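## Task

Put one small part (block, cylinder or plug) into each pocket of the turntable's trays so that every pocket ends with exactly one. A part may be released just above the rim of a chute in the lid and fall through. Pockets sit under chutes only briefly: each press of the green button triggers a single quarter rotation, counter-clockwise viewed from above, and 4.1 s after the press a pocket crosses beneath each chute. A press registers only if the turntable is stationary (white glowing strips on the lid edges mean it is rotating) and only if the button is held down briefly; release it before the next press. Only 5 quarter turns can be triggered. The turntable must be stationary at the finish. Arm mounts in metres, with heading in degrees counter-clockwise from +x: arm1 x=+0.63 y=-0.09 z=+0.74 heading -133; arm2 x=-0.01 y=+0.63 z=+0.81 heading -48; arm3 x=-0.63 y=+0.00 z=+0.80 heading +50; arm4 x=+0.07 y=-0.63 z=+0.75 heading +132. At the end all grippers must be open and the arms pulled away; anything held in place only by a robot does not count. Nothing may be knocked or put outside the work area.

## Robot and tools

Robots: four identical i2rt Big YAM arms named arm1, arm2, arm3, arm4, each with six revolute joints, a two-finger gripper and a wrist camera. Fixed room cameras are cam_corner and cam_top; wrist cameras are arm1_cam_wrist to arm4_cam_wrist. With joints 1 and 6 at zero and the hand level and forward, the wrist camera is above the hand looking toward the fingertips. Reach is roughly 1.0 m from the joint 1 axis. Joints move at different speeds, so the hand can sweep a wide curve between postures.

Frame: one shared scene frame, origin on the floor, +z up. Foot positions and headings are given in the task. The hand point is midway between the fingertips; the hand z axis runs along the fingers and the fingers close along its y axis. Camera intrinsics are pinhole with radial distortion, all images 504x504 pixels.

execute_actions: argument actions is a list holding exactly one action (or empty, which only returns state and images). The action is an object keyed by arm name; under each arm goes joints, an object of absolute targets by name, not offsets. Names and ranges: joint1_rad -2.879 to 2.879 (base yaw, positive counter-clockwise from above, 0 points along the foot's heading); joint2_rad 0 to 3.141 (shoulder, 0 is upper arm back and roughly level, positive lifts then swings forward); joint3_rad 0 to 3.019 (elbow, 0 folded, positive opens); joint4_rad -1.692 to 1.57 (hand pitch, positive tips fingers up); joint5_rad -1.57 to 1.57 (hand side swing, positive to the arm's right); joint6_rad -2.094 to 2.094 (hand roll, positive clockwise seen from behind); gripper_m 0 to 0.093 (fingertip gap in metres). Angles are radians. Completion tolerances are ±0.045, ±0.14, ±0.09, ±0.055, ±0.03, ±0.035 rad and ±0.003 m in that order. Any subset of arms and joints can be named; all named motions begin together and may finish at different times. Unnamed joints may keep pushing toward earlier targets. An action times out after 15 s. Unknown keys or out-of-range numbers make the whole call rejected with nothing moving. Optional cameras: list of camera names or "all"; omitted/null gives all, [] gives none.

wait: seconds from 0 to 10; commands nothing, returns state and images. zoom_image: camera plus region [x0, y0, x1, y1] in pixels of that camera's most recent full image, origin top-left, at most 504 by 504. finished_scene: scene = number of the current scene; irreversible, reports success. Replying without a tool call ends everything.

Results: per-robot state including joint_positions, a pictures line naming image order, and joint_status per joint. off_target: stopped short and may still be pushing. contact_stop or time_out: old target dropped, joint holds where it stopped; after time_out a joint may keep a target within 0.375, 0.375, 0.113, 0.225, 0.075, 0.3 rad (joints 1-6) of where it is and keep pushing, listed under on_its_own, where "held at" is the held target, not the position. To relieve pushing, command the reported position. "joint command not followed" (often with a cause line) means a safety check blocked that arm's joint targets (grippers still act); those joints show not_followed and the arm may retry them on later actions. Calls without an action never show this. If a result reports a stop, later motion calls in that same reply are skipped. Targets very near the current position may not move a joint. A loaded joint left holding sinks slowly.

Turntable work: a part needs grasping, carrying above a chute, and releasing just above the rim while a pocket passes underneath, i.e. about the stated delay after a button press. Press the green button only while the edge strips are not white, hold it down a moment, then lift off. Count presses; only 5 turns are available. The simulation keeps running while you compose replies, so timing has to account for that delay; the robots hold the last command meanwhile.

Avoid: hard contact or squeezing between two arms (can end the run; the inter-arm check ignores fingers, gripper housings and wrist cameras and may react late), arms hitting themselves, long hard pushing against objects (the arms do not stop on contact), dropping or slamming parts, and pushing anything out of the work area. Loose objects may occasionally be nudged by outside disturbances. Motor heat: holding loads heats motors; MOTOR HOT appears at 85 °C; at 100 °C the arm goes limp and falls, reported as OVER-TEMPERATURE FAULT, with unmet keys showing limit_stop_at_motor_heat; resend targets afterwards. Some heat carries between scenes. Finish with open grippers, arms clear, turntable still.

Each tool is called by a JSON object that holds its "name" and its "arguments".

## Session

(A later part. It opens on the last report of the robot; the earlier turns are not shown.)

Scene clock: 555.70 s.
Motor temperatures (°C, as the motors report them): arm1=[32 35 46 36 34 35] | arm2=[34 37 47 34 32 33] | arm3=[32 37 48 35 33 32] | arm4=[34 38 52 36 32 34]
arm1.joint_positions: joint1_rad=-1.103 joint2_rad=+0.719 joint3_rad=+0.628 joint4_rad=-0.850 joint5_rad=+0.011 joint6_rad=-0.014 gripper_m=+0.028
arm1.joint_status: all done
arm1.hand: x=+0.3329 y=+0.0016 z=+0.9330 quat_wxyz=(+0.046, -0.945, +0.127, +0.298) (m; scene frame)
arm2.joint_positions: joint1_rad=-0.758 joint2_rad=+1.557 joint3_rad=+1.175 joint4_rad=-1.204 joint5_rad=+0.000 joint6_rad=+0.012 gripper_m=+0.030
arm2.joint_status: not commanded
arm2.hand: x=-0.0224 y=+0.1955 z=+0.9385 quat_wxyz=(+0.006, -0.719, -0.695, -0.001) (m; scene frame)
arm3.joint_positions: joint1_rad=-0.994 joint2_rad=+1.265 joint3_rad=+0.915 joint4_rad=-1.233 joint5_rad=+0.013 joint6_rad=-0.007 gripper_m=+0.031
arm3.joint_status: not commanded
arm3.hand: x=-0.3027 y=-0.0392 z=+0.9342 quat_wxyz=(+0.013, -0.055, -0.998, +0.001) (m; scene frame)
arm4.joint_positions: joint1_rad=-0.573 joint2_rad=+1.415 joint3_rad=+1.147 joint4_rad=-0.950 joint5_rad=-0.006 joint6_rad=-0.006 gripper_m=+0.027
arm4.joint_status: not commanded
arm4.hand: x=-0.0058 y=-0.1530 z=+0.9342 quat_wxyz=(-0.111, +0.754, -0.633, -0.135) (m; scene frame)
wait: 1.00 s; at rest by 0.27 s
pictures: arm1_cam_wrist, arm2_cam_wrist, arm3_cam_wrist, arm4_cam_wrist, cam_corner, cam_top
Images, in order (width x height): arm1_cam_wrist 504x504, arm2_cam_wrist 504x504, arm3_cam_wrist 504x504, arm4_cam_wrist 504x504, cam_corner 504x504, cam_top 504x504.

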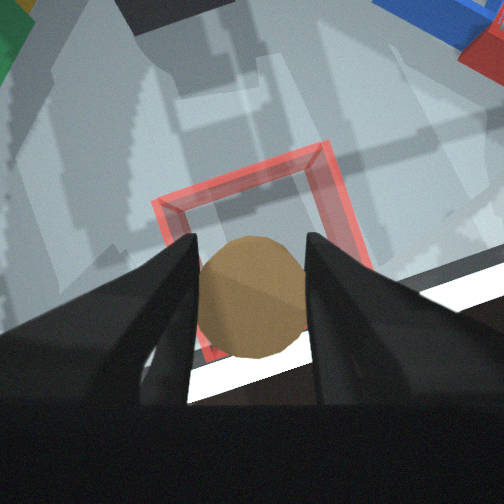

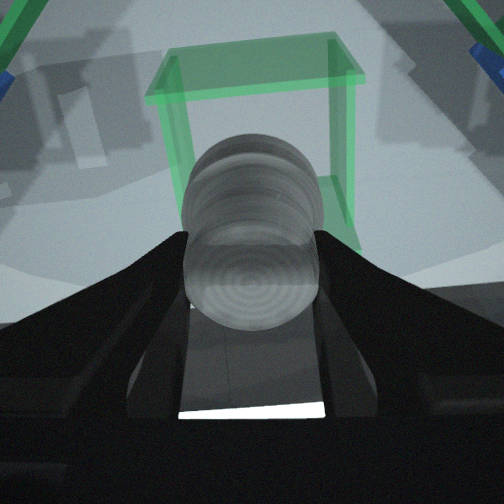

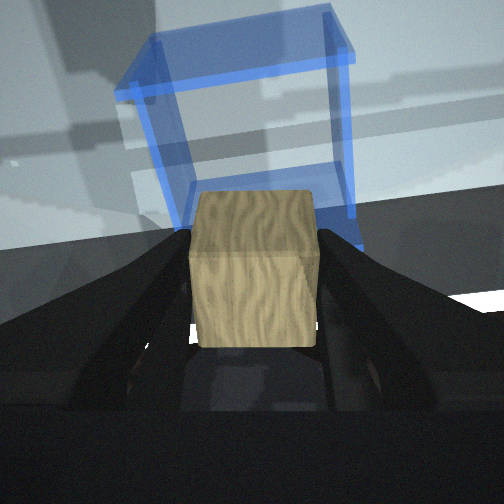

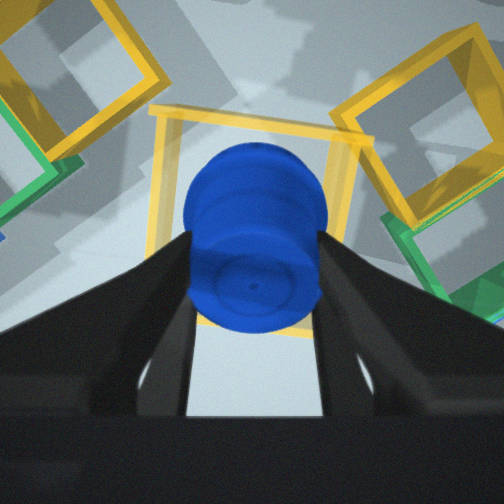

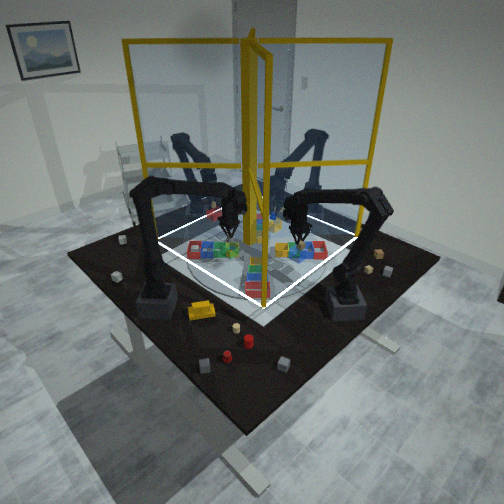

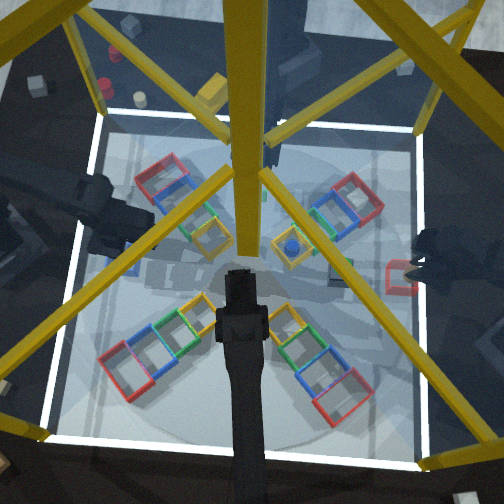

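{"name": "execute_actions", "arguments": {"actions": [{"arm1":{"joints":{"joint2_rad":0.772,"joint3_rad":0.70,"joint4_rad":-0.84}}}], "cameras": ["arm1_cam_wrist","cam_top"]}}

Scene clock: 587.37 s.
Motor temperatures (°C, as the motors report them): arm1=[32 35 46 36 34 35] | arm2=[34 37 48 34 32 33] | arm3=[32 37 49 35 33 32] | arm4=[34 38 53 36 32 34]
arm1.joint_positions: joint1_rad=-1.103 joint2_rad=+0.768 joint3_rad=+0.647 joint4_rad=-0.850 joint5_rad=+0.011 joint6_rad=-0.014 gripper_m=+0.028
arm1.joint_status: all done
arm1.hand: x=+0.3253 y=+0.0037 z=+0.9289 quat_wxyz=(+0.044, -0.949, +0.128, +0.284) (m; scene frame)
arm2.joint_positions: joint1_rad=-0.758 joint2_rad=+1.557 joint3_rad=+1.175 joint4_rad=-1.204 joint5_rad=+0.000 joint6_rad=+0.012 gripper_m=+0.030
arm2.joint_status: not commanded
arm2.hand: x=-0.0224 y=+0.1955 z=+0.9385 quat_wxyz=(+0.006, -0.719, -0.695, -0.001) (m; scene frame)
arm3.joint_positions: joint1_rad=-0.994 joint2_rad=+1.265 joint3_rad=+0.915 joint4_rad=-1.233 joint5_rad=+0.013 joint6_rad=-0.007 gripper_m=+0.031
arm3.joint_status: not commanded
arm3.hand: x=-0.3027 y=-0.0392 z=+0.9342 quat_wxyz=(+0.013, -0.055, -0.998, +0.001) (m; scene frame)
arm4.joint_positions: joint1_rad=-0.573 joint2_rad=+1.415 joint3_rad=+1.147 joint4_rad=-0.950 joint5_rad=-0.006 joint6_rad=-0.006 gripper_m=+0.027
arm4.joint_status: not commanded
arm4.hand: x=-0.0058 y=-0.1530 z=+0.9342 quat_wxyz=(-0.111, +0.754, -0.633, -0.135) (m; scene frame)
pictures: arm1_cam_wrist, cam_top
Images, in order (width x height): arm1_cam_wrist 504x504, cam_top 504x504.

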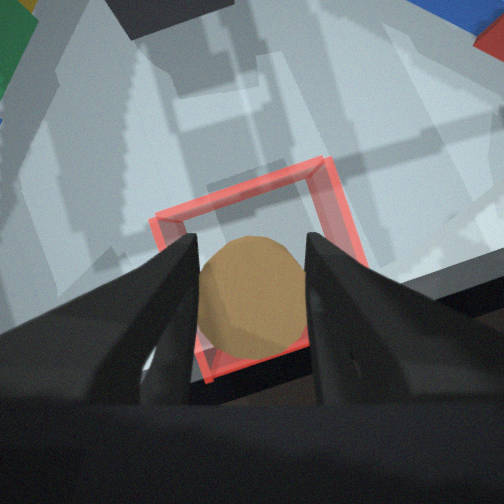

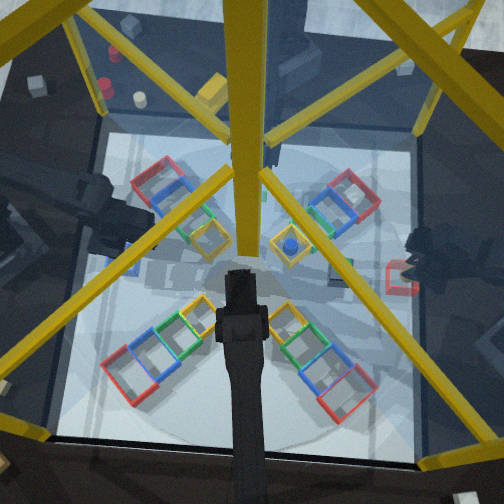

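{"name": "execute_actions", "arguments": {"actions": [{"arm1":{"joints":{"joint3_rad":1.0,"joint4_rad":-1.13}}}], "cameras": []}}

{"name": "execute_actions", "arguments": {"actions": [{"arm1":{"joints":{"joint1_rad":-1.03,"joint2_rad":1.15,"joint4_rad":-0.71}}}], "cameras": ["arm1_cam_wrist","cam_corner"]}}

Scene clock: 594.07 s.
Motor temperatures (°C, as the motors report them): arm1=[32 35 48 36 34 35] | arm2=[34 37 48 34 32 33] | arm3=[32 37 49 35 33 32] | arm4=[34 38 53 36 32 34]
arm1.joint_positions: joint1_rad=-1.103 joint2_rad=+0.768 joint3_rad=+0.964 joint4_rad=-1.113 joint5_rad=+0.011 joint6_rad=-0.014 gripper_m=+0.028
arm1.joint_status: all done
arm1.hand: x=+0.3177 y=+0.0067 z=+1.0567 quat_wxyz=(+0.047, -0.941, +0.127, +0.310) (m; scene frame)
arm2.joint_positions: joint1_rad=-0.758 joint2_rad=+1.557 joint3_rad=+1.175 joint4_rad=-1.204 joint5_rad=+0.000 joint6_rad=+0.012 gripper_m=+0.030
arm2.joint_status: not commanded
arm2.hand: x=-0.0224 y=+0.1955 z=+0.9385 quat_wxyz=(+0.006, -0.719, -0.695, -0.001) (m; scene frame)
arm3.joint_positions: joint1_rad=-0.994 joint2_rad=+1.265 joint3_rad=+0.915 joint4_rad=-1.233 joint5_rad=+0.013 joint6_rad=-0.007 gripper_m=+0.031
arm3.joint_status: not commanded
arm3.hand: x=-0.3027 y=-0.0392 z=+0.9342 quat_wxyz=(+0.013, -0.055, -0.998, +0.001) (m; scene frame)
arm4.joint_positions: joint1_rad=-0.573 joint2_rad=+1.415 joint3_rad=+1.147 joint4_rad=-0.950 joint5_rad=-0.006 joint6_rad=-0.006 gripper_m=+0.027
arm4.joint_status: not commanded
arm4.hand: x=-0.0058 y=-0.1530 z=+0.9342 quat_wxyz=(-0.111, +0.754, -0.633, -0.135) (m; scene frame)
pictures: none
No camera images: the call's "cameras" was empty. Leave "cameras" out to get every camera's image.

Scene clock: 595.20 s.
Motor temperatures (°C, as the motors report them): arm1=[32 35 48 36 34 35] | arm2=[34 37 48 34 32 33] | arm3=[32 37 49 35 33 32] | arm4=[34 38 53 36 32 34]
arm1.joint_positions: joint1_rad=-1.034 joint2_rad=+1.159 joint3_rad=+0.964 joint4_rad=-0.732 joint5_rad=+0.011 joint6_rad=-0.014 gripper_m=+0.028
arm1.joint_status: all done
arm1.hand: x=+0.1823 y=+0.0116 z=+0.9670 quat_wxyz=(+0.036, -0.946, +0.094, +0.307) (m; scene frame)
arm2.joint_positions: joint1_rad=-0.758 joint2_rad=+1.557 joint3_rad=+1.175 joint4_rad=-1.204 joint5_rad=+0.000 joint6_rad=+0.012 gripper_m=+0.030
arm2.joint_status: not commanded
arm2.hand: x=-0.0224 y=+0.1955 z=+0.9385 quat_wxyz=(+0.006, -0.719, -0.695, -0.001) (m; scene frame)
arm3.joint_positions: joint1_rad=-0.994 joint2_rad=+1.265 joint3_rad=+0.915 joint4_rad=-1.233 joint5_rad=+0.013 joint6_rad=-0.007 gripper_m=+0.031
arm3.joint_status: not commanded
arm3.hand: x=-0.3027 y=-0.0392 z=+0.9342 quat_wxyz=(+0.013, -0.055, -0.998, +0.001) (m; scene frame)
arm4.joint_positions: joint1_rad=-0.573 joint2_rad=+1.415 joint3_rad=+1.147 joint4_rad=-0.950 joint5_rad=-0.006 joint6_rad=-0.006 gripper_m=+0.027
arm4.joint_status: not commanded
arm4.hand: x=-0.0058 y=-0.1530 z=+0.9342 quat_wxyz=(-0.111, +0.754, -0.633, -0.135) (m; scene frame)
pictures: arm1_cam_wrist, cam_corner
Images, in order (width x height): arm1_cam_wrist 504x504, cam_corner 504x504.

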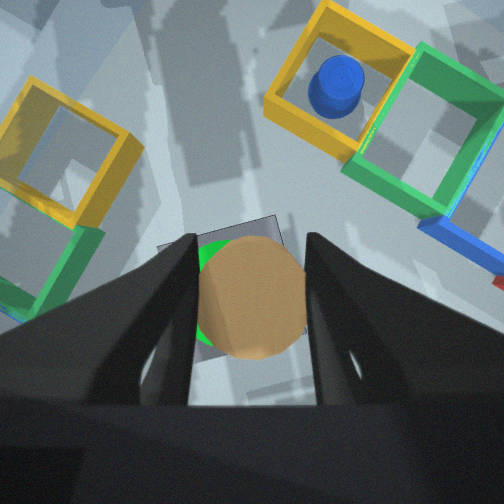

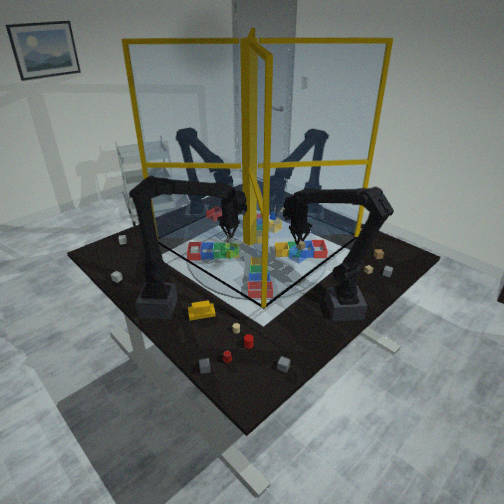

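{"name": "execute_actions", "arguments": {"actions": [{"arm1":{"joints":{"joint3_rad":0.86}}}], "cameras": ["cam_top"]}}

{"name": "wait", "arguments": {"seconds": 0.3}}

{"name": "execute_actions", "arguments": {"actions": [{"arm1":{"joints":{"joint2_rad":0.93,"joint4_rad":-0.895}}}], "cameras": []}}

{"name": "execute_actions", "arguments": {"actions": [{"arm1":{"joints":{"joint1_rad":-1.105,"joint2_rad":0.772,"joint3_rad":0.665,"joint4_rad":-0.83}}}], "cameras": ["arm1_cam_wrist"]}}

{"name": "wait", "arguments": {"seconds": 1.1}}

{"name": "execute_actions", "arguments": {"actions": [{"arm1":{"joints":{"gripper_m":0.06}},"arm2":{"joints":{"gripper_m":0.06}},"arm3":{"joints":{"gripper_m":0.06}},"arm4":{"joints":{"gripper_m":0.06}}}]}}

{"name": "wait", "arguments": {"seconds": 0.6}}

Scene clock: 607.43 s.
Motor temperatures (°C, as the motors report them): arm1=[32 35 49 36 34 35] | arm2=[34 37 48 34 32 33] | arm3=[32 37 49 35 33 32] | arm4=[34 38 53 36 32 34]
arm1.joint_positions: joint1_rad=-1.034 joint2_rad=+1.133 joint3_rad=+0.894 joint4_rad=-0.709 joint5_rad=+0.011 joint6_rad=-0.014 gripper_m=+0.028
arm1.joint_status: all done
arm1.hand: x=+0.1997 y=+0.0079 z=+0.9459 quat_wxyz=(+0.035, -0.950, +0.095, +0.297) (m; scene frame)
arm2.joint_positions: joint1_rad=-0.758 joint2_rad=+1.557 joint3_rad=+1.175 joint4_rad=-1.204 joint5_rad=+0.000 joint6_rad=+0.012 gripper_m=+0.030
arm2.joint_status: not commanded
arm2.hand: x=-0.0224 y=+0.1955 z=+0.9385 quat_wxyz=(+0.006, -0.719, -0.695, -0.001) (m; scene frame)
arm3.joint_positions: joint1_rad=-0.994 joint2_rad=+1.265 joint3_rad=+0.915 joint4_rad=-1.233 joint5_rad=+0.013 joint6_rad=-0.007 gripper_m=+0.031
arm3.joint_status: not commanded
arm3.hand: x=-0.3027 y=-0.0392 z=+0.9342 quat_wxyz=(+0.013, -0.055, -0.998, +0.001) (m; scene frame)
arm4.joint_positions: joint1_rad=-0.573 joint2_rad=+1.415 joint3_rad=+1.147 joint4_rad=-0.950 joint5_rad=-0.006 joint6_rad=-0.006 gripper_m=+0.027
arm4.joint_status: not commanded
arm4.hand: x=-0.0058 y=-0.1530 z=+0.9342 quat_wxyz=(-0.111, +0.754, -0.633, -0.135) (m; scene frame)
pictures: cam_top
Images, in order (width x height): cam_top 504x504.

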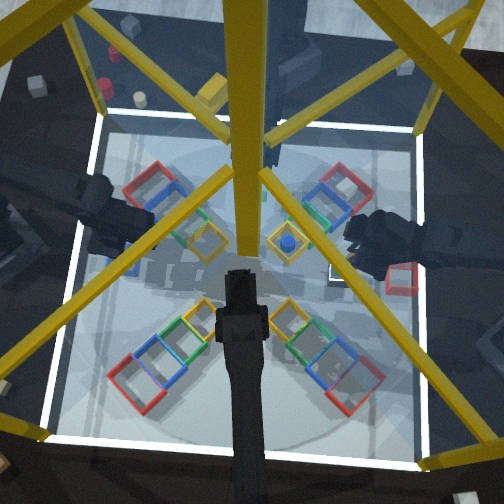

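Scene clock: 607.73 s.
Motor temperatures (°C, as the motors report them): arm1=[32 35 49 36 34 35] | arm2=[34 37 48 34 32 33] | arm3=[32 37 49 35 33 32] | arm4=[34 38 54 36 32 34]
arm1.joint_positions: joint1_rad=-1.034 joint2_rad=+1.133 joint3_rad=+0.894 joint4_rad=-0.709 joint5_rad=+0.011 joint6_rad=-0.014 gripper_m=+0.028
arm1.joint_status: all done
arm1.hand: x=+0.1997 y=+0.0079 z=+0.9459 quat_wxyz=(+0.035, -0.950, +0.095, +0.297) (m; scene frame)
arm2.joint_positions: joint1_rad=-0.758 joint2_rad=+1.557 joint3_rad=+1.175 joint4_rad=-1.204 joint5_rad=+0.000 joint6_rad=+0.012 gripper_m=+0.030
arm2.joint_status: not commanded
arm2.hand: x=-0.0224 y=+0.1955 z=+0.9385 quat_wxyz=(+0.006, -0.719, -0.695, -0.001) (m; scene frame)
arm3.joint_positions: joint1_rad=-0.994 joint2_rad=+1.265 joint3_rad=+0.915 joint4_rad=-1.233 joint5_rad=+0.013 joint6_rad=-0.007 gripper_m=+0.031
arm3.joint_status: not commanded
arm3.hand: x=-0.3027 y=-0.0392 z=+0.9342 quat_wxyz=(+0.013, -0.055, -0.998, +0.001) (m; scene frame)
arm4.joint_positions: joint1_rad=-0.573 joint2_rad=+1.415 joint3_rad=+1.147 joint4_rad=-0.950 joint5_rad=-0.006 joint6_rad=-0.006 gripper_m=+0.027
arm4.joint_status: not commanded
arm4.hand: x=-0.0058 y=-0.1530 z=+0.9342 quat_wxyz=(-0.111, +0.754, -0.633, -0.135) (m; scene frame)
wait: 0.30 s; at rest by 0.27 s
pictures: arm1_cam_wrist, arm2_cam_wrist, arm3_cam_wrist, arm4_cam_wrist, cam_corner, cam_top
Images, in order (width x height): arm1_cam_wrist 504x504, arm2_cam_wrist 504x504, arm3_cam_wrist 504x504, arm4_cam_wrist 504x504, cam_corner 504x504, cam_top 504x504.

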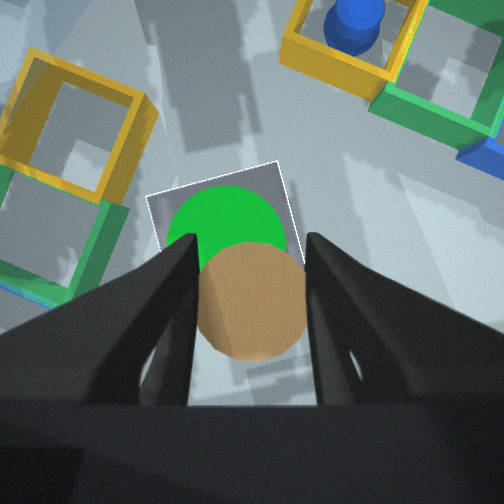

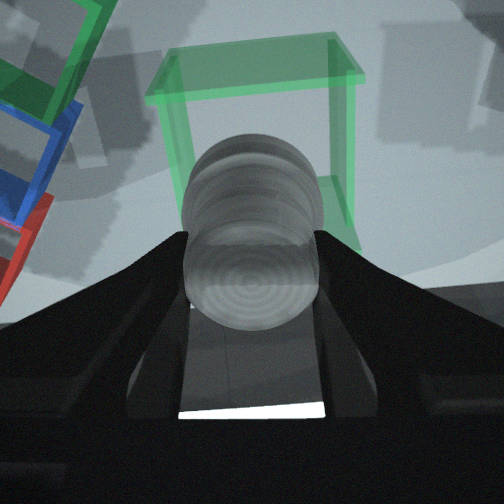

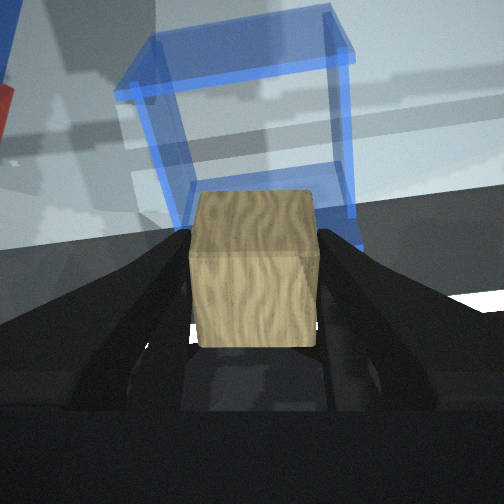

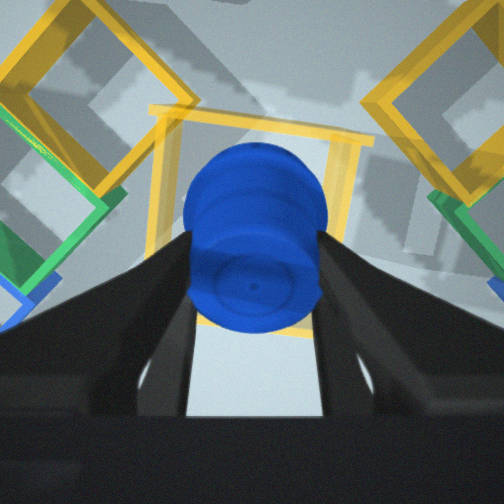

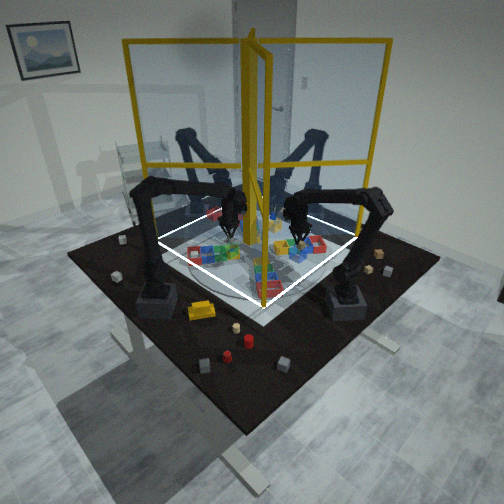

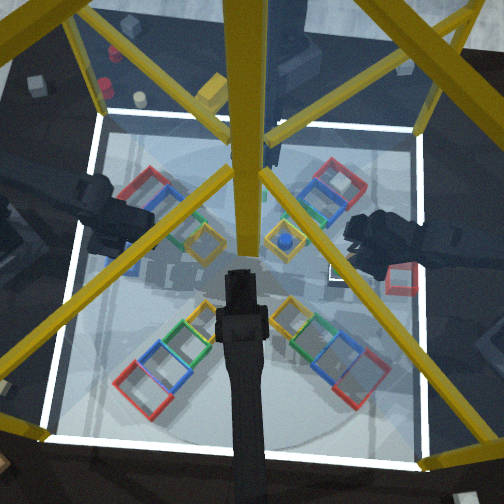

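Scene clock: 608.73 s.
Motor temperatures (°C, as the motors report them): arm1=[32 35 49 36 34 35] | arm2=[34 37 48 34 32 33] | arm3=[32 37 49 35 33 32] | arm4=[34 38 54 36 32 34]
arm1.joint_positions: joint1_rad=-1.034 joint2_rad=+0.916 joint3_rad=+0.866 joint4_rad=-0.878 joint5_rad=+0.011 joint6_rad=-0.014 gripper_m=+0.028
arm1.joint_status: all done
arm1.hand: x=+0.2612 y=-0.0047 z=+0.9908 quat_wxyz=(+0.036, -0.947, +0.094, +0.306) (m; scene frame)
arm2.joint_positions: joint1_rad=-0.758 joint2_rad=+1.557 joint3_rad=+1.175 joint4_rad=-1.204 joint5_rad=+0.000 joint6_rad=+0.012 gripper_m=+0.030
arm2.joint_status: not commanded
arm2.hand: x=-0.0224 y=+0.1955 z=+0.9385 quat_wxyz=(+0.006, -0.719, -0.695, -0.001) (m; scene frame)
arm3.joint_positions: joint1_rad=-0.994 joint2_rad=+1.265 joint3_rad=+0.915 joint4_rad=-1.233 joint5_rad=+0.013 joint6_rad=-0.007 gripper_m=+0.031
arm3.joint_status: not commanded
arm3.hand: x=-0.3027 y=-0.0392 z=+0.9342 quat_wxyz=(+0.013, -0.055, -0.998, +0.001) (m; scene frame)
arm4.joint_positions: joint1_rad=-0.573 joint2_rad=+1.415 joint3_rad=+1.147 joint4_rad=-0.950 joint5_rad=-0.006 joint6_rad=-0.006 gripper_m=+0.027
arm4.joint_status: not commanded
arm4.hand: x=-0.0058 y=-0.1530 z=+0.9342 quat_wxyz=(-0.111, +0.754, -0.633, -0.135) (m; scene frame)
pictures: none
No camera images: the call's "cameras" was empty. Leave "cameras" out to get every camera's image.

Scene clock: 609.57 s.
Motor temperatures (°C, as the motors report them): arm1=[32 35 49 36 34 35] | arm2=[34 37 48 34 32 33] | arm3=[32 37 49 35 33 32] | arm4=[34 38 54 36 32 34]
arm1.joint_positions: joint1_rad=-1.103 joint2_rad=+0.769 joint3_rad=+0.673 joint4_rad=-0.851 joint5_rad=+0.011 joint6_rad=-0.014 gripper_m=+0.028
arm1.joint_status: all done
arm1.hand: x=+0.3192 y=+0.0054 z=+0.9420 quat_wxyz=(+0.045, -0.946, +0.127, +0.296) (m; scene frame)
arm2.joint_positions: joint1_rad=-0.758 joint2_rad=+1.557 joint3_rad=+1.175 joint4_rad=-1.204 joint5_rad=+0.000 joint6_rad=+0.012 gripper_m=+0.030
arm2.joint_status: not commanded
arm2.hand: x=-0.0224 y=+0.1955 z=+0.9385 quat_wxyz=(+0.006, -0.719, -0.695, -0.001) (m; scene frame)
arm3.joint_positions: joint1_rad=-0.994 joint2_rad=+1.265 joint3_rad=+0.915 joint4_rad=-1.233 joint5_rad=+0.013 joint6_rad=-0.007 gripper_m=+0.031
arm3.joint_status: not commanded
arm3.hand: x=-0.3027 y=-0.0392 z=+0.9342 quat_wxyz=(+0.013, -0.055, -0.998, +0.001) (m; scene frame)
arm4.joint_positions: joint1_rad=-0.573 joint2_rad=+1.415 joint3_rad=+1.147 joint4_rad=-0.950 joint5_rad=-0.006 joint6_rad=-0.006 gripper_m=+0.027
arm4.joint_status: not commanded
arm4.hand: x=-0.0058 y=-0.1530 z=+0.9342 quat_wxyz=(-0.111, +0.754, -0.633, -0.135) (m; scene frame)
pictures: arm1_cam_wrist
Images, in order (width x height): arm1_cam_wrist 504x504.

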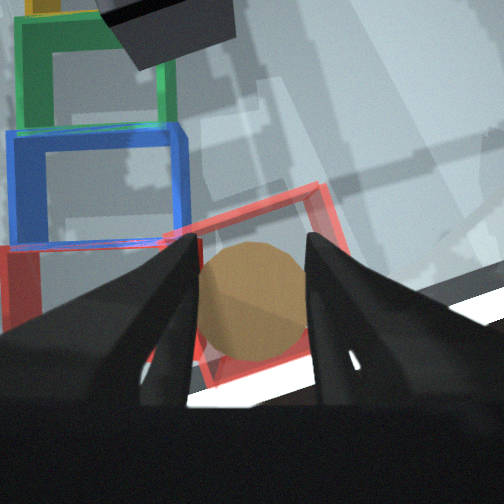

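Scene clock: 610.67 s.
Motor temperatures (°C, as the motors report them): arm1=[32 35 48 36 34 35] | arm2=[34 37 48 34 32 33] | arm3=[32 37 49 35 33 32] | arm4=[34 38 54 36 32 34]
arm1.joint_positions: joint1_rad=-1.103 joint2_rad=+0.769 joint3_rad=+0.673 joint4_rad=-0.851 joint5_rad=+0.011 joint6_rad=-0.014 gripper_m=+0.028
arm1.joint_status: all done
arm1.hand: x=+0.3192 y=+0.0054 z=+0.9420 quat_wxyz=(+0.045, -0.946, +0.127, +0.296) (m; scene frame)
arm2.joint_positions: joint1_rad=-0.758 joint2_rad=+1.557 joint3_rad=+1.175 joint4_rad=-1.204 joint5_rad=+0.000 joint6_rad=+0.012 gripper_m=+0.030
arm2.joint_status: not commanded
arm2.hand: x=-0.0224 y=+0.1955 z=+0.9385 quat_wxyz=(+0.006, -0.719, -0.695, -0.001) (m; scene frame)
arm3.joint_positions: joint1_rad=-0.994 joint2_rad=+1.265 joint3_rad=+0.915 joint4_rad=-1.233 joint5_rad=+0.013 joint6_rad=-0.007 gripper_m=+0.031
arm3.joint_status: not commanded
arm3.hand: x=-0.3027 y=-0.0392 z=+0.9342 quat_wxyz=(+0.013, -0.055, -0.998, +0.001) (m; scene frame)
arm4.joint_positions: joint1_rad=-0.573 joint2_rad=+1.415 joint3_rad=+1.147 joint4_rad=-0.950 joint5_rad=-0.006 joint6_rad=-0.006 gripper_m=+0.027
arm4.joint_status: not commanded
arm4.hand: x=-0.0058 y=-0.1530 z=+0.9342 quat_wxyz=(-0.111, +0.754, -0.633, -0.135) (m; scene frame)
wait: 1.10 s; at rest by 0.27 s
pictures: arm1_cam_wrist, arm2_cam_wrist, arm3_cam_wrist, arm4_cam_wrist, cam_corner, cam_top
Images, in order (width x height): arm1_cam_wrist 504x504, arm2_cam_wrist 504x504, arm3_cam_wrist 504x504, arm4_cam_wrist 504x504, cam_corner 504x504, cam_top 504x504.

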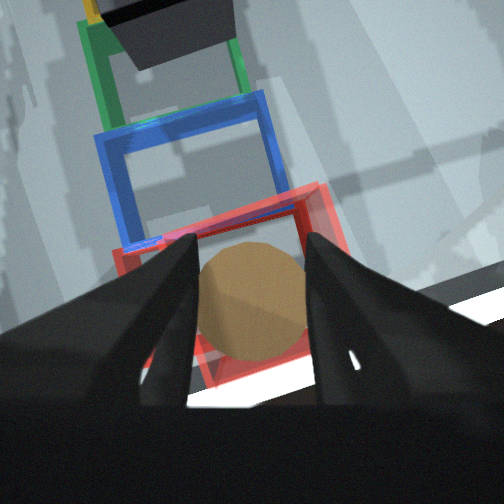

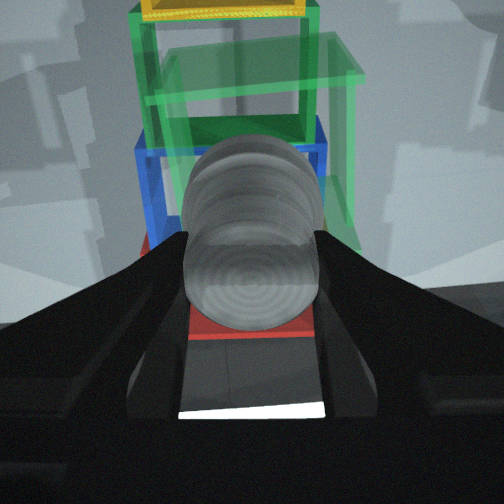

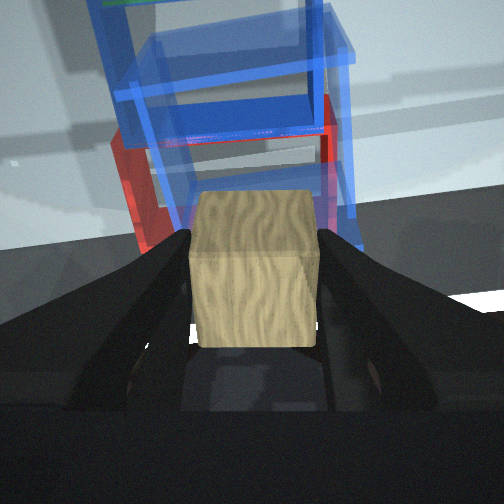

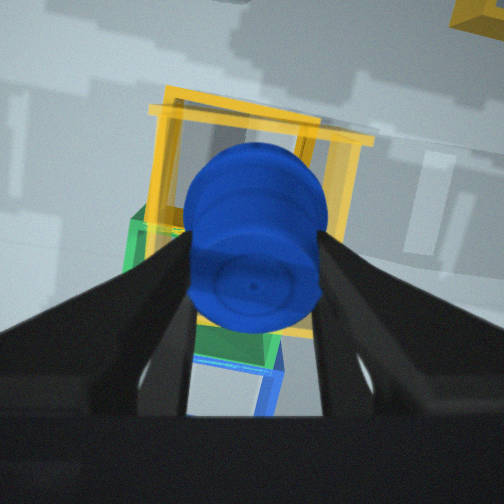

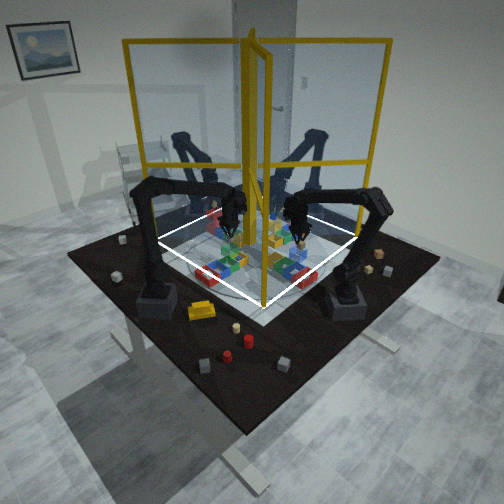

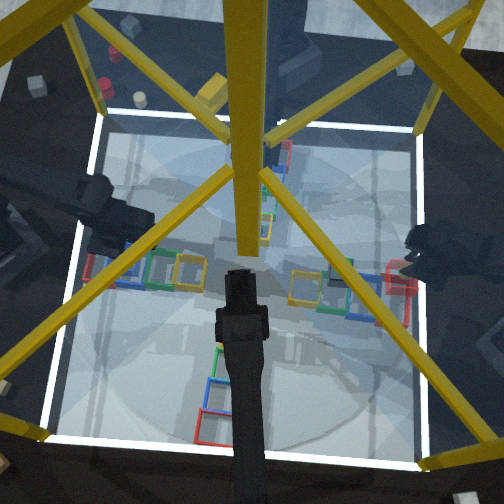

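Scene clock: 611.23 s.
Motor temperatures (°C, as the motors report them): arm1=[32 35 48 36 34 35] | arm2=[34 37 48 34 32 33] | arm3=[32 37 49 35 33 32] | arm4=[34 38 54 36 32 34]
arm1.joint_positions: joint1_rad=-1.103 joint2_rad=+0.769 joint3_rad=+0.673 joint4_rad=-0.851 joint5_rad=+0.011 joint6_rad=-0.014 gripper_m=+0.060
arm1.joint_status: all done
arm1.hand: x=+0.3192 y=+0.0054 z=+0.9420 quat_wxyz=(+0.045, -0.946, +0.127, +0.296) (m; scene frame)
arm2.joint_positions: joint1_rad=-0.758 joint2_rad=+1.557 joint3_rad=+1.175 joint4_rad=-1.204 joint5_rad=+0.000 joint6_rad=+0.012 gripper_m=+0.060
arm2.joint_status: all done
arm2.hand: x=-0.0224 y=+0.1955 z=+0.9385 quat_wxyz=(+0.006, -0.719, -0.695, -0.001) (m; scene frame)
arm3.joint_positions: joint1_rad=-0.994 joint2_rad=+1.265 joint3_rad=+0.915 joint4_rad=-1.233 joint5_rad=+0.013 joint6_rad=-0.007 gripper_m=+0.060
arm3.joint_status: all done
arm3.hand: x=-0.3027 y=-0.0392 z=+0.9342 quat_wxyz=(+0.013, -0.055, -0.998, +0.001) (m; scene frame)
arm4.joint_positions: joint1_rad=-0.573 joint2_rad=+1.415 joint3_rad=+1.147 joint4_rad=-0.950 joint5_rad=-0.006 joint6_rad=-0.006 gripper_m=+0.060
arm4.joint_status: all done
arm4.hand: x=-0.0058 y=-0.1530 z=+0.9342 quat_wxyz=(-0.111, +0.754, -0.633, -0.135) (m; scene frame)
pictures: arm1_cam_wrist, arm2_cam_wrist, arm3_cam_wrist, arm4_cam_wrist, cam_corner, cam_top
Images, in order (width x height): arm1_cam_wrist 504x504, arm2_cam_wrist 504x504, arm3_cam_wrist 504x504, arm4_cam_wrist 504x504, cam_corner 504x504, cam_top 504x504.

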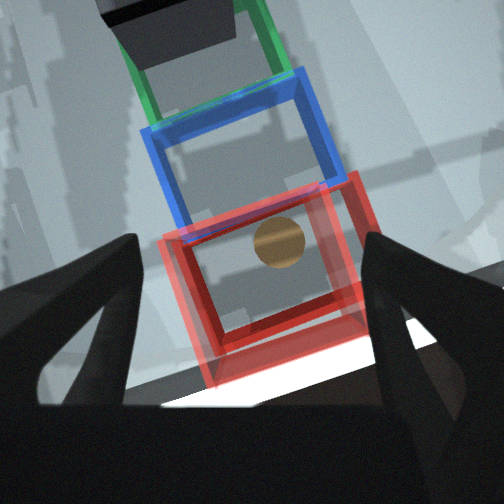

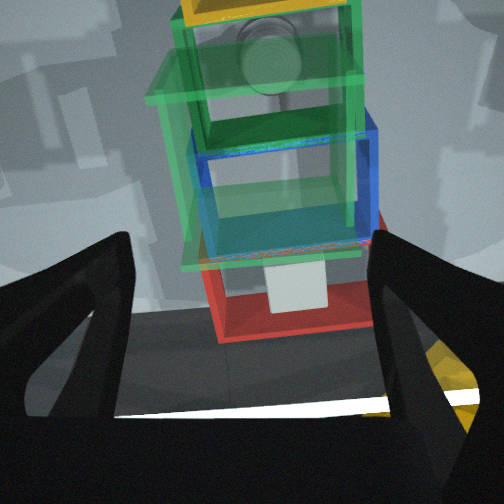

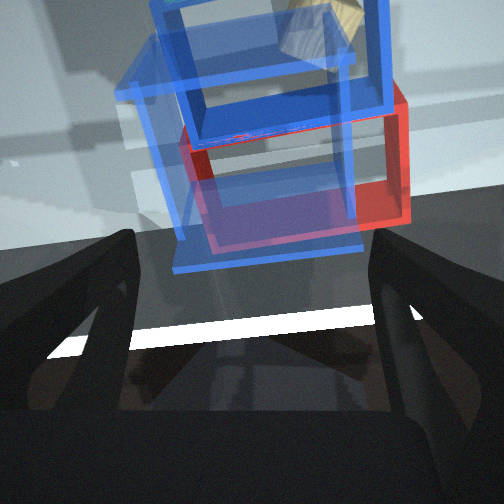

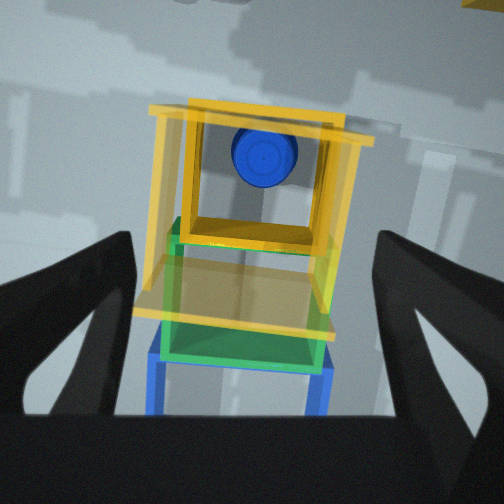

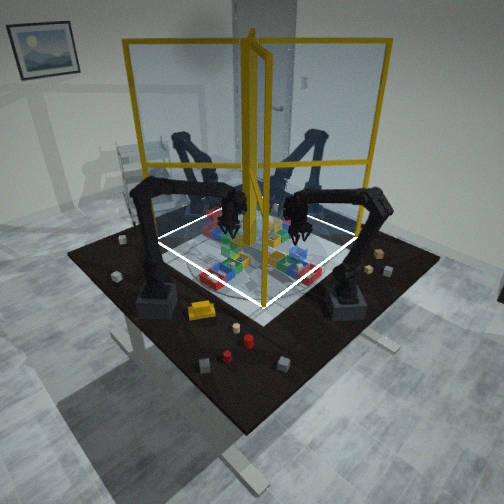

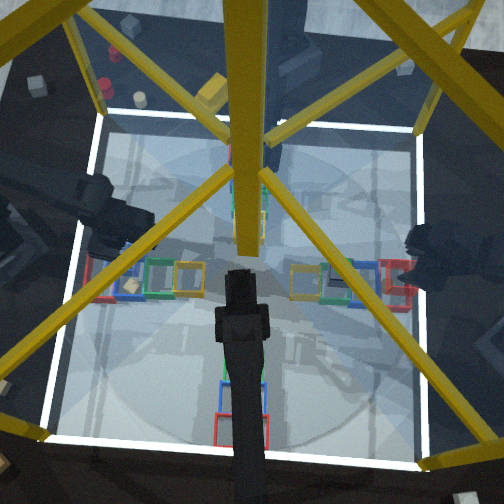

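Scene clock: 611.83 s.
Motor temperatures (°C, as the motors report them): arm1=[32 35 48 36 34 35] | arm2=[34 37 48 34 32 33] | arm3=[32 37 49 35 33 32] | arm4=[34 38 54 36 32 34]
arm1.joint_positions: joint1_rad=-1.103 joint2_rad=+0.769 joint3_rad=+0.673 joint4_rad=-0.851 joint5_rad=+0.011 joint6_rad=-0.014 gripper_m=+0.060
arm1.joint_status: all done
arm1.hand: x=+0.3192 y=+0.0054 z=+0.9420 quat_wxyz=(+0.045, -0.946, +0.127, +0.296) (m; scene frame)
arm2.joint_positions: joint1_rad=-0.758 joint2_rad=+1.557 joint3_rad=+1.175 joint4_rad=-1.204 joint5_rad=+0.000 joint6_rad=+0.012 gripper_m=+0.060
arm2.joint_status: all done
arm2.hand: x=-0.0224 y=+0.1955 z=+0.9385 quat_wxyz=(+0.006, -0.719, -0.695, -0.001) (m; scene frame)
arm3.joint_positions: joint1_rad=-0.994 joint2_rad=+1.265 joint3_rad=+0.915 joint4_rad=-1.233 joint5_rad=+0.013 joint6_rad=-0.007 gripper_m=+0.060
arm3.joint_status: all done
arm3.hand: x=-0.3027 y=-0.0392 z=+0.9342 quat_wxyz=(+0.013, -0.055, -0.998, +0.001) (m; scene frame)
arm4.joint_positions: joint1_rad=-0.573 joint2_rad=+1.415 joint3_rad=+1.147 joint4_rad=-0.950 joint5_rad=-0.006 joint6_rad=-0.006 gripper_m=+0.060
arm4.joint_status: all done
arm4.hand: x=-0.0058 y=-0.1530 z=+0.9342 quat_wxyz=(-0.111, +0.754, -0.633, -0.135) (m; scene frame)
wait: 0.60 s; at rest by 0.27 s
pictures: arm1_cam_wrist, arm2_cam_wrist, arm3_cam_wrist, arm4_cam_wrist, cam_corner, cam_top
Images, in order (width x height): arm1_cam_wrist 504x504, arm2_cam_wrist 504x504, arm3_cam_wrist 504x504, arm4_cam_wrist 504x504, cam_corner 504x504, cam_top 504x504.

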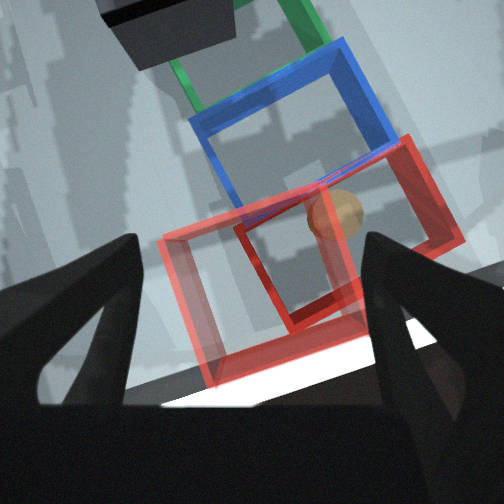

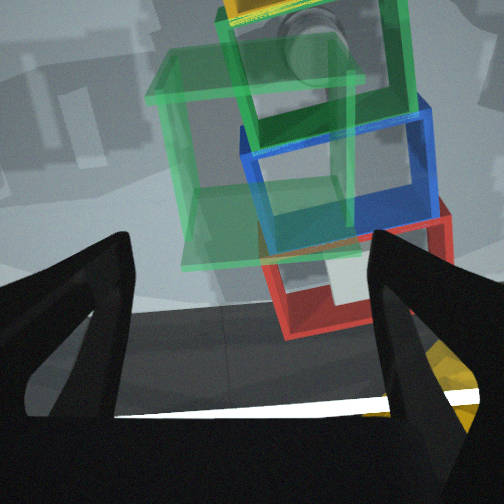

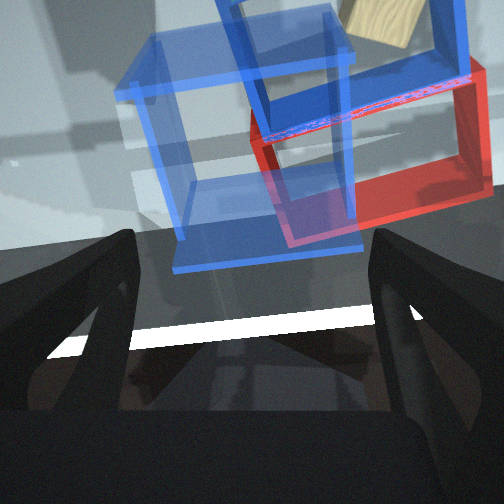

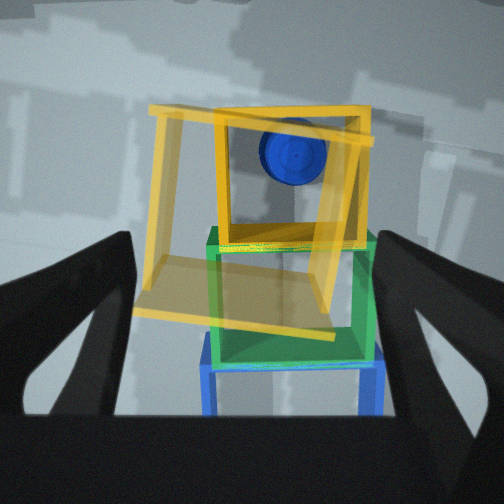

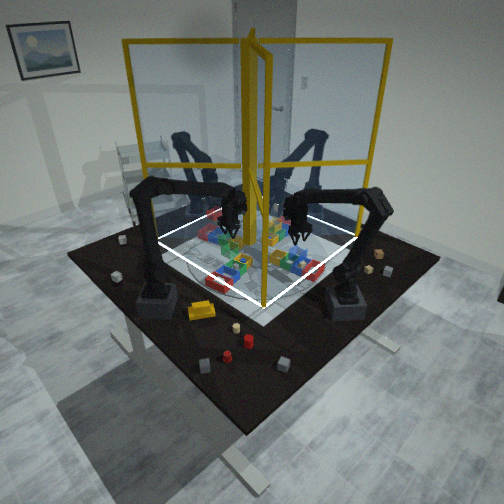

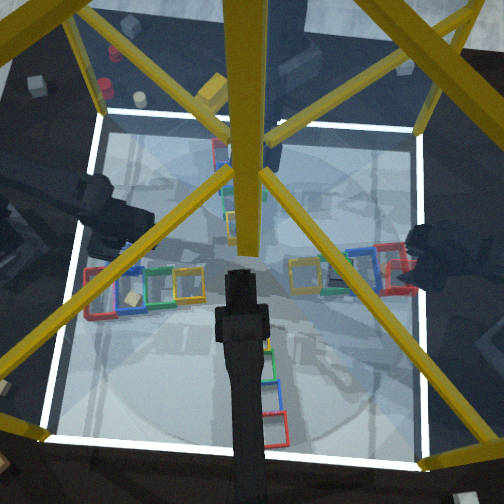

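{"name": "execute_actions", "arguments": {"actions": [{"arm1":{"joints":{"joint2_rad":0.9,"joint3_rad":1.03,"joint4_rad":-1.3,"gripper_m":0.094}},"arm2":{"joints":{"joint2_rad":0.95,"joint4_rad":-1.65,"gripper_m":0.094}},"arm3":{"joints":{"joint2_rad":0.92,"joint3_rad":1.03,"joint4_rad":-1.65,"gripper_m":0.094}},"arm4":{"joints":{"joint2_rad":0.95,"joint4_rad":-1.65,"gripper_m":0.094}}}], "cameras": []}}

{"name": "execute_actions", "arguments": {"actions": [{"arm1":{"joints":{"joint1_rad":0.623,"joint4_rad":-1.65}},"arm2":{"joints":{"joint1_rad":0.975}},"arm3":{"joints":{"joint1_rad":-2.217}},"arm4":{"joints":{"joint1_rad":0.672,"joint6_rad":0.42}}}]}}

Scene clock: 718.20 s.
Motor temperatures (°C, as the motors report them): arm1=[32 34 47 36 34 35] | arm2=[34 37 48 34 32 33] | arm3=[32 37 51 35 33 32] | arm4=[34 38 57 36 32 34]
arm1.joint_positions: joint1_rad=-1.103 joint2_rad=+0.897 joint3_rad=+0.996 joint4_rad=-1.283 joint5_rad=+0.011 joint6_rad=-0.014 gripper_m=+0.094
arm1.joint_status: all done
arm1.hand: x=+0.3272 y=+0.0035 z=+1.0143 quat_wxyz=(+0.029, -0.974, +0.130, +0.182) (m; scene frame)
arm2.joint_positions: joint1_rad=-0.758 joint2_rad=+0.944 joint3_rad=+1.175 joint4_rad=-1.641 joint5_rad=+0.000 joint6_rad=+0.012 gripper_m=+0.094
arm2.joint_status: all done
arm2.hand: x=-0.0172 y=+0.3657 z=+1.1376 quat_wxyz=(-0.056, -0.716, -0.693, +0.062) (m; scene frame)
arm3.joint_positions: joint1_rad=-0.994 joint2_rad=+0.911 joint3_rad=+0.986 joint4_rad=-1.634 joint5_rad=+0.013 joint6_rad=-0.007 gripper_m=+0.094
arm3.joint_status: all done
arm3.hand: x=-0.4016 y=-0.0286 z=+1.0544 quat_wxyz=(+0.001, -0.056, -0.998, +0.002) (m; scene frame)
arm4.joint_positions: joint1_rad=-0.573 joint2_rad=+0.945 joint3_rad=+1.157 joint4_rad=-1.642 joint5_rad=-0.006 joint6_rad=-0.005 gripper_m=+0.094
arm4.joint_status: all done
arm4.hand: x=+0.0308 y=-0.3703 z=+1.0656 quat_wxyz=(-0.042, +0.764, -0.642, -0.055) (m; scene frame)
pictures: none
No camera images: the call's "cameras" was empty. Leave "cameras" out to get every camera's image.

Scene clock: 720.07 s.
Motor temperatures (°C, as the motors report them): arm1=[32 34 47 36 34 35] | arm2=[34 37 49 34 32 33] | arm3=[32 37 51 35 33 32] | arm4=[34 38 57 36 32 34]
arm1.joint_positions: joint1_rad=+0.619 joint2_rad=+0.897 joint3_rad=+0.996 joint4_rad=-1.635 joint5_rad=+0.009 joint6_rad=-0.014 gripper_m=+0.094
arm1.joint_status: all done
arm1.hand: x=+0.5960 y=-0.3088 z=+1.0033 quat_wxyz=(-0.016, -0.745, -0.666, +0.015) (m; scene frame)
arm2.joint_positions: joint1_rad=+0.973 joint2_rad=+0.947 joint3_rad=+1.175 joint4_rad=-1.641 joint5_rad=-0.002 joint6_rad=+0.012 gripper_m=+0.094
arm2.joint_status: all done
arm2.hand: x=+0.2529 y=+0.6683 z=+1.1333 quat_wxyz=(-0.075, +0.063, -0.995, -0.005) (m; scene frame)
arm3.joint_positions: joint1_rad=-2.213 joint2_rad=+0.912 joint3_rad=+0.986 joint4_rad=-1.634 joint5_rad=+0.012 joint6_rad=-0.006 gripper_m=+0.094
arm3.joint_status: all done
arm3.hand: x=-0.5768 y=-0.2211 z=+1.0543 quat_wxyz=(+0.008, -0.618, -0.786, +0.008) (m; scene frame)
arm4.joint_positions: joint1_rad=+0.665 joint2_rad=+0.945 joint3_rad=+1.157 joint4_rad=-1.642 joint5_rad=-0.007 joint6_rad=+0.405 gripper_m=+0.094
arm4.joint_status: all done
arm4.hand: x=-0.1844 y=-0.5867 z=+1.0660 quat_wxyz=(+0.012, +0.957, -0.281, -0.069) (m; scene frame)
pictures: arm1_cam_wrist, arm2_cam_wrist, arm3_cam_wrist, arm4_cam_wrist, cam_corner, cam_top
Images, in order (width x height): arm1_cam_wrist 504x504, arm2_cam_wrist 504x504, arm3_cam_wrist 504x504, arm4_cam_wrist 504x504, cam_corner 504x504, cam_top 504x504.

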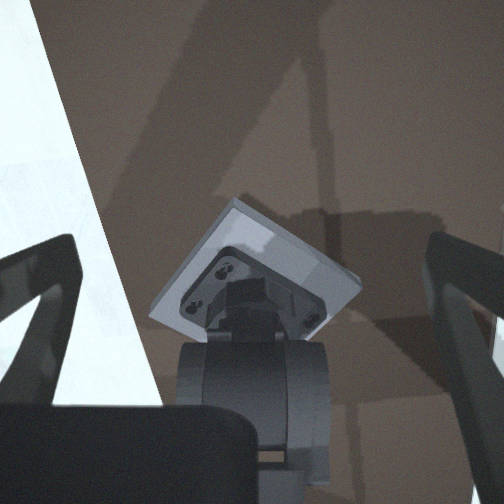

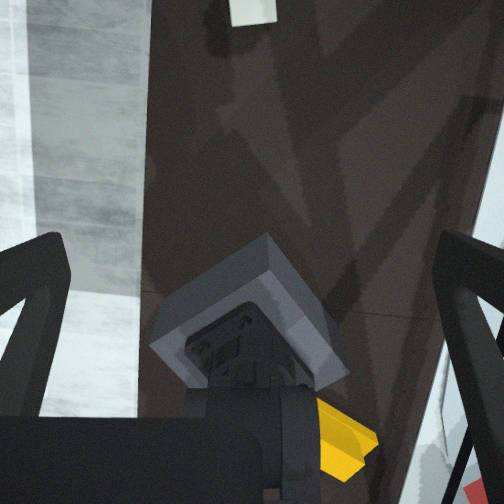

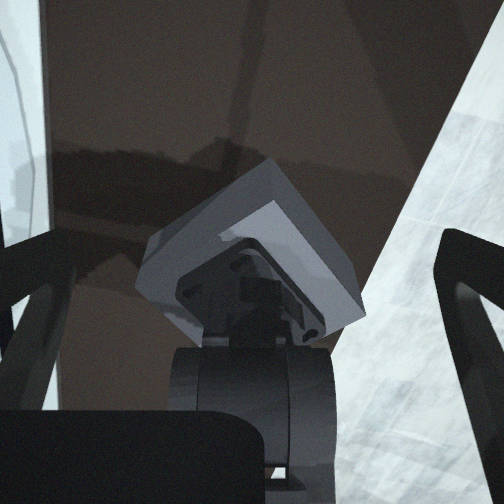

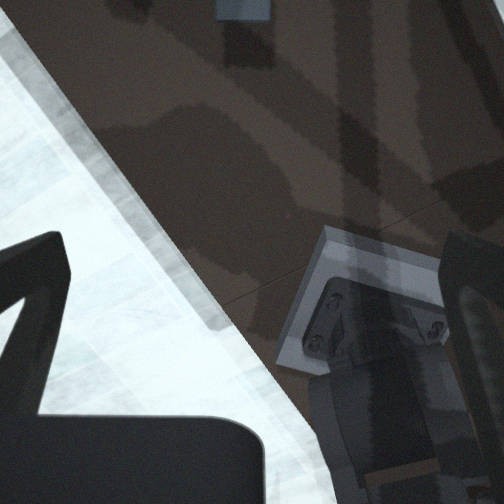

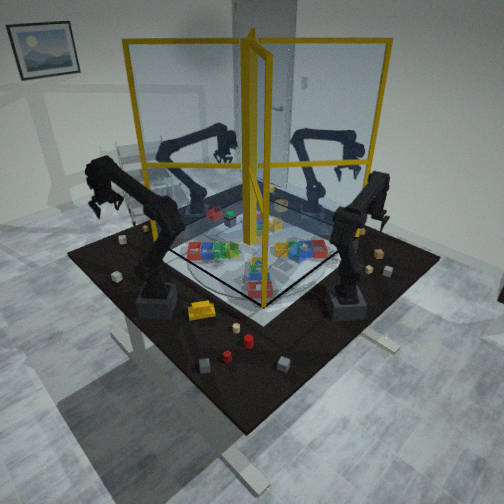

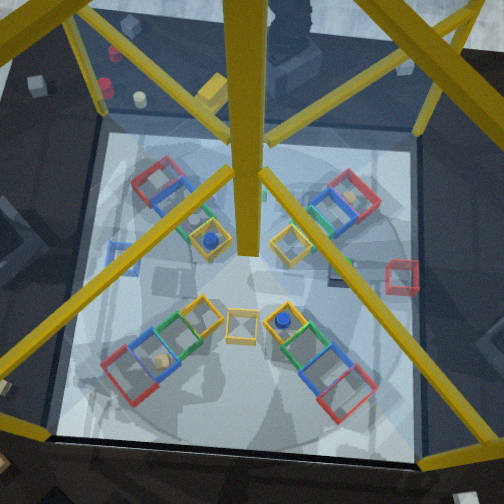

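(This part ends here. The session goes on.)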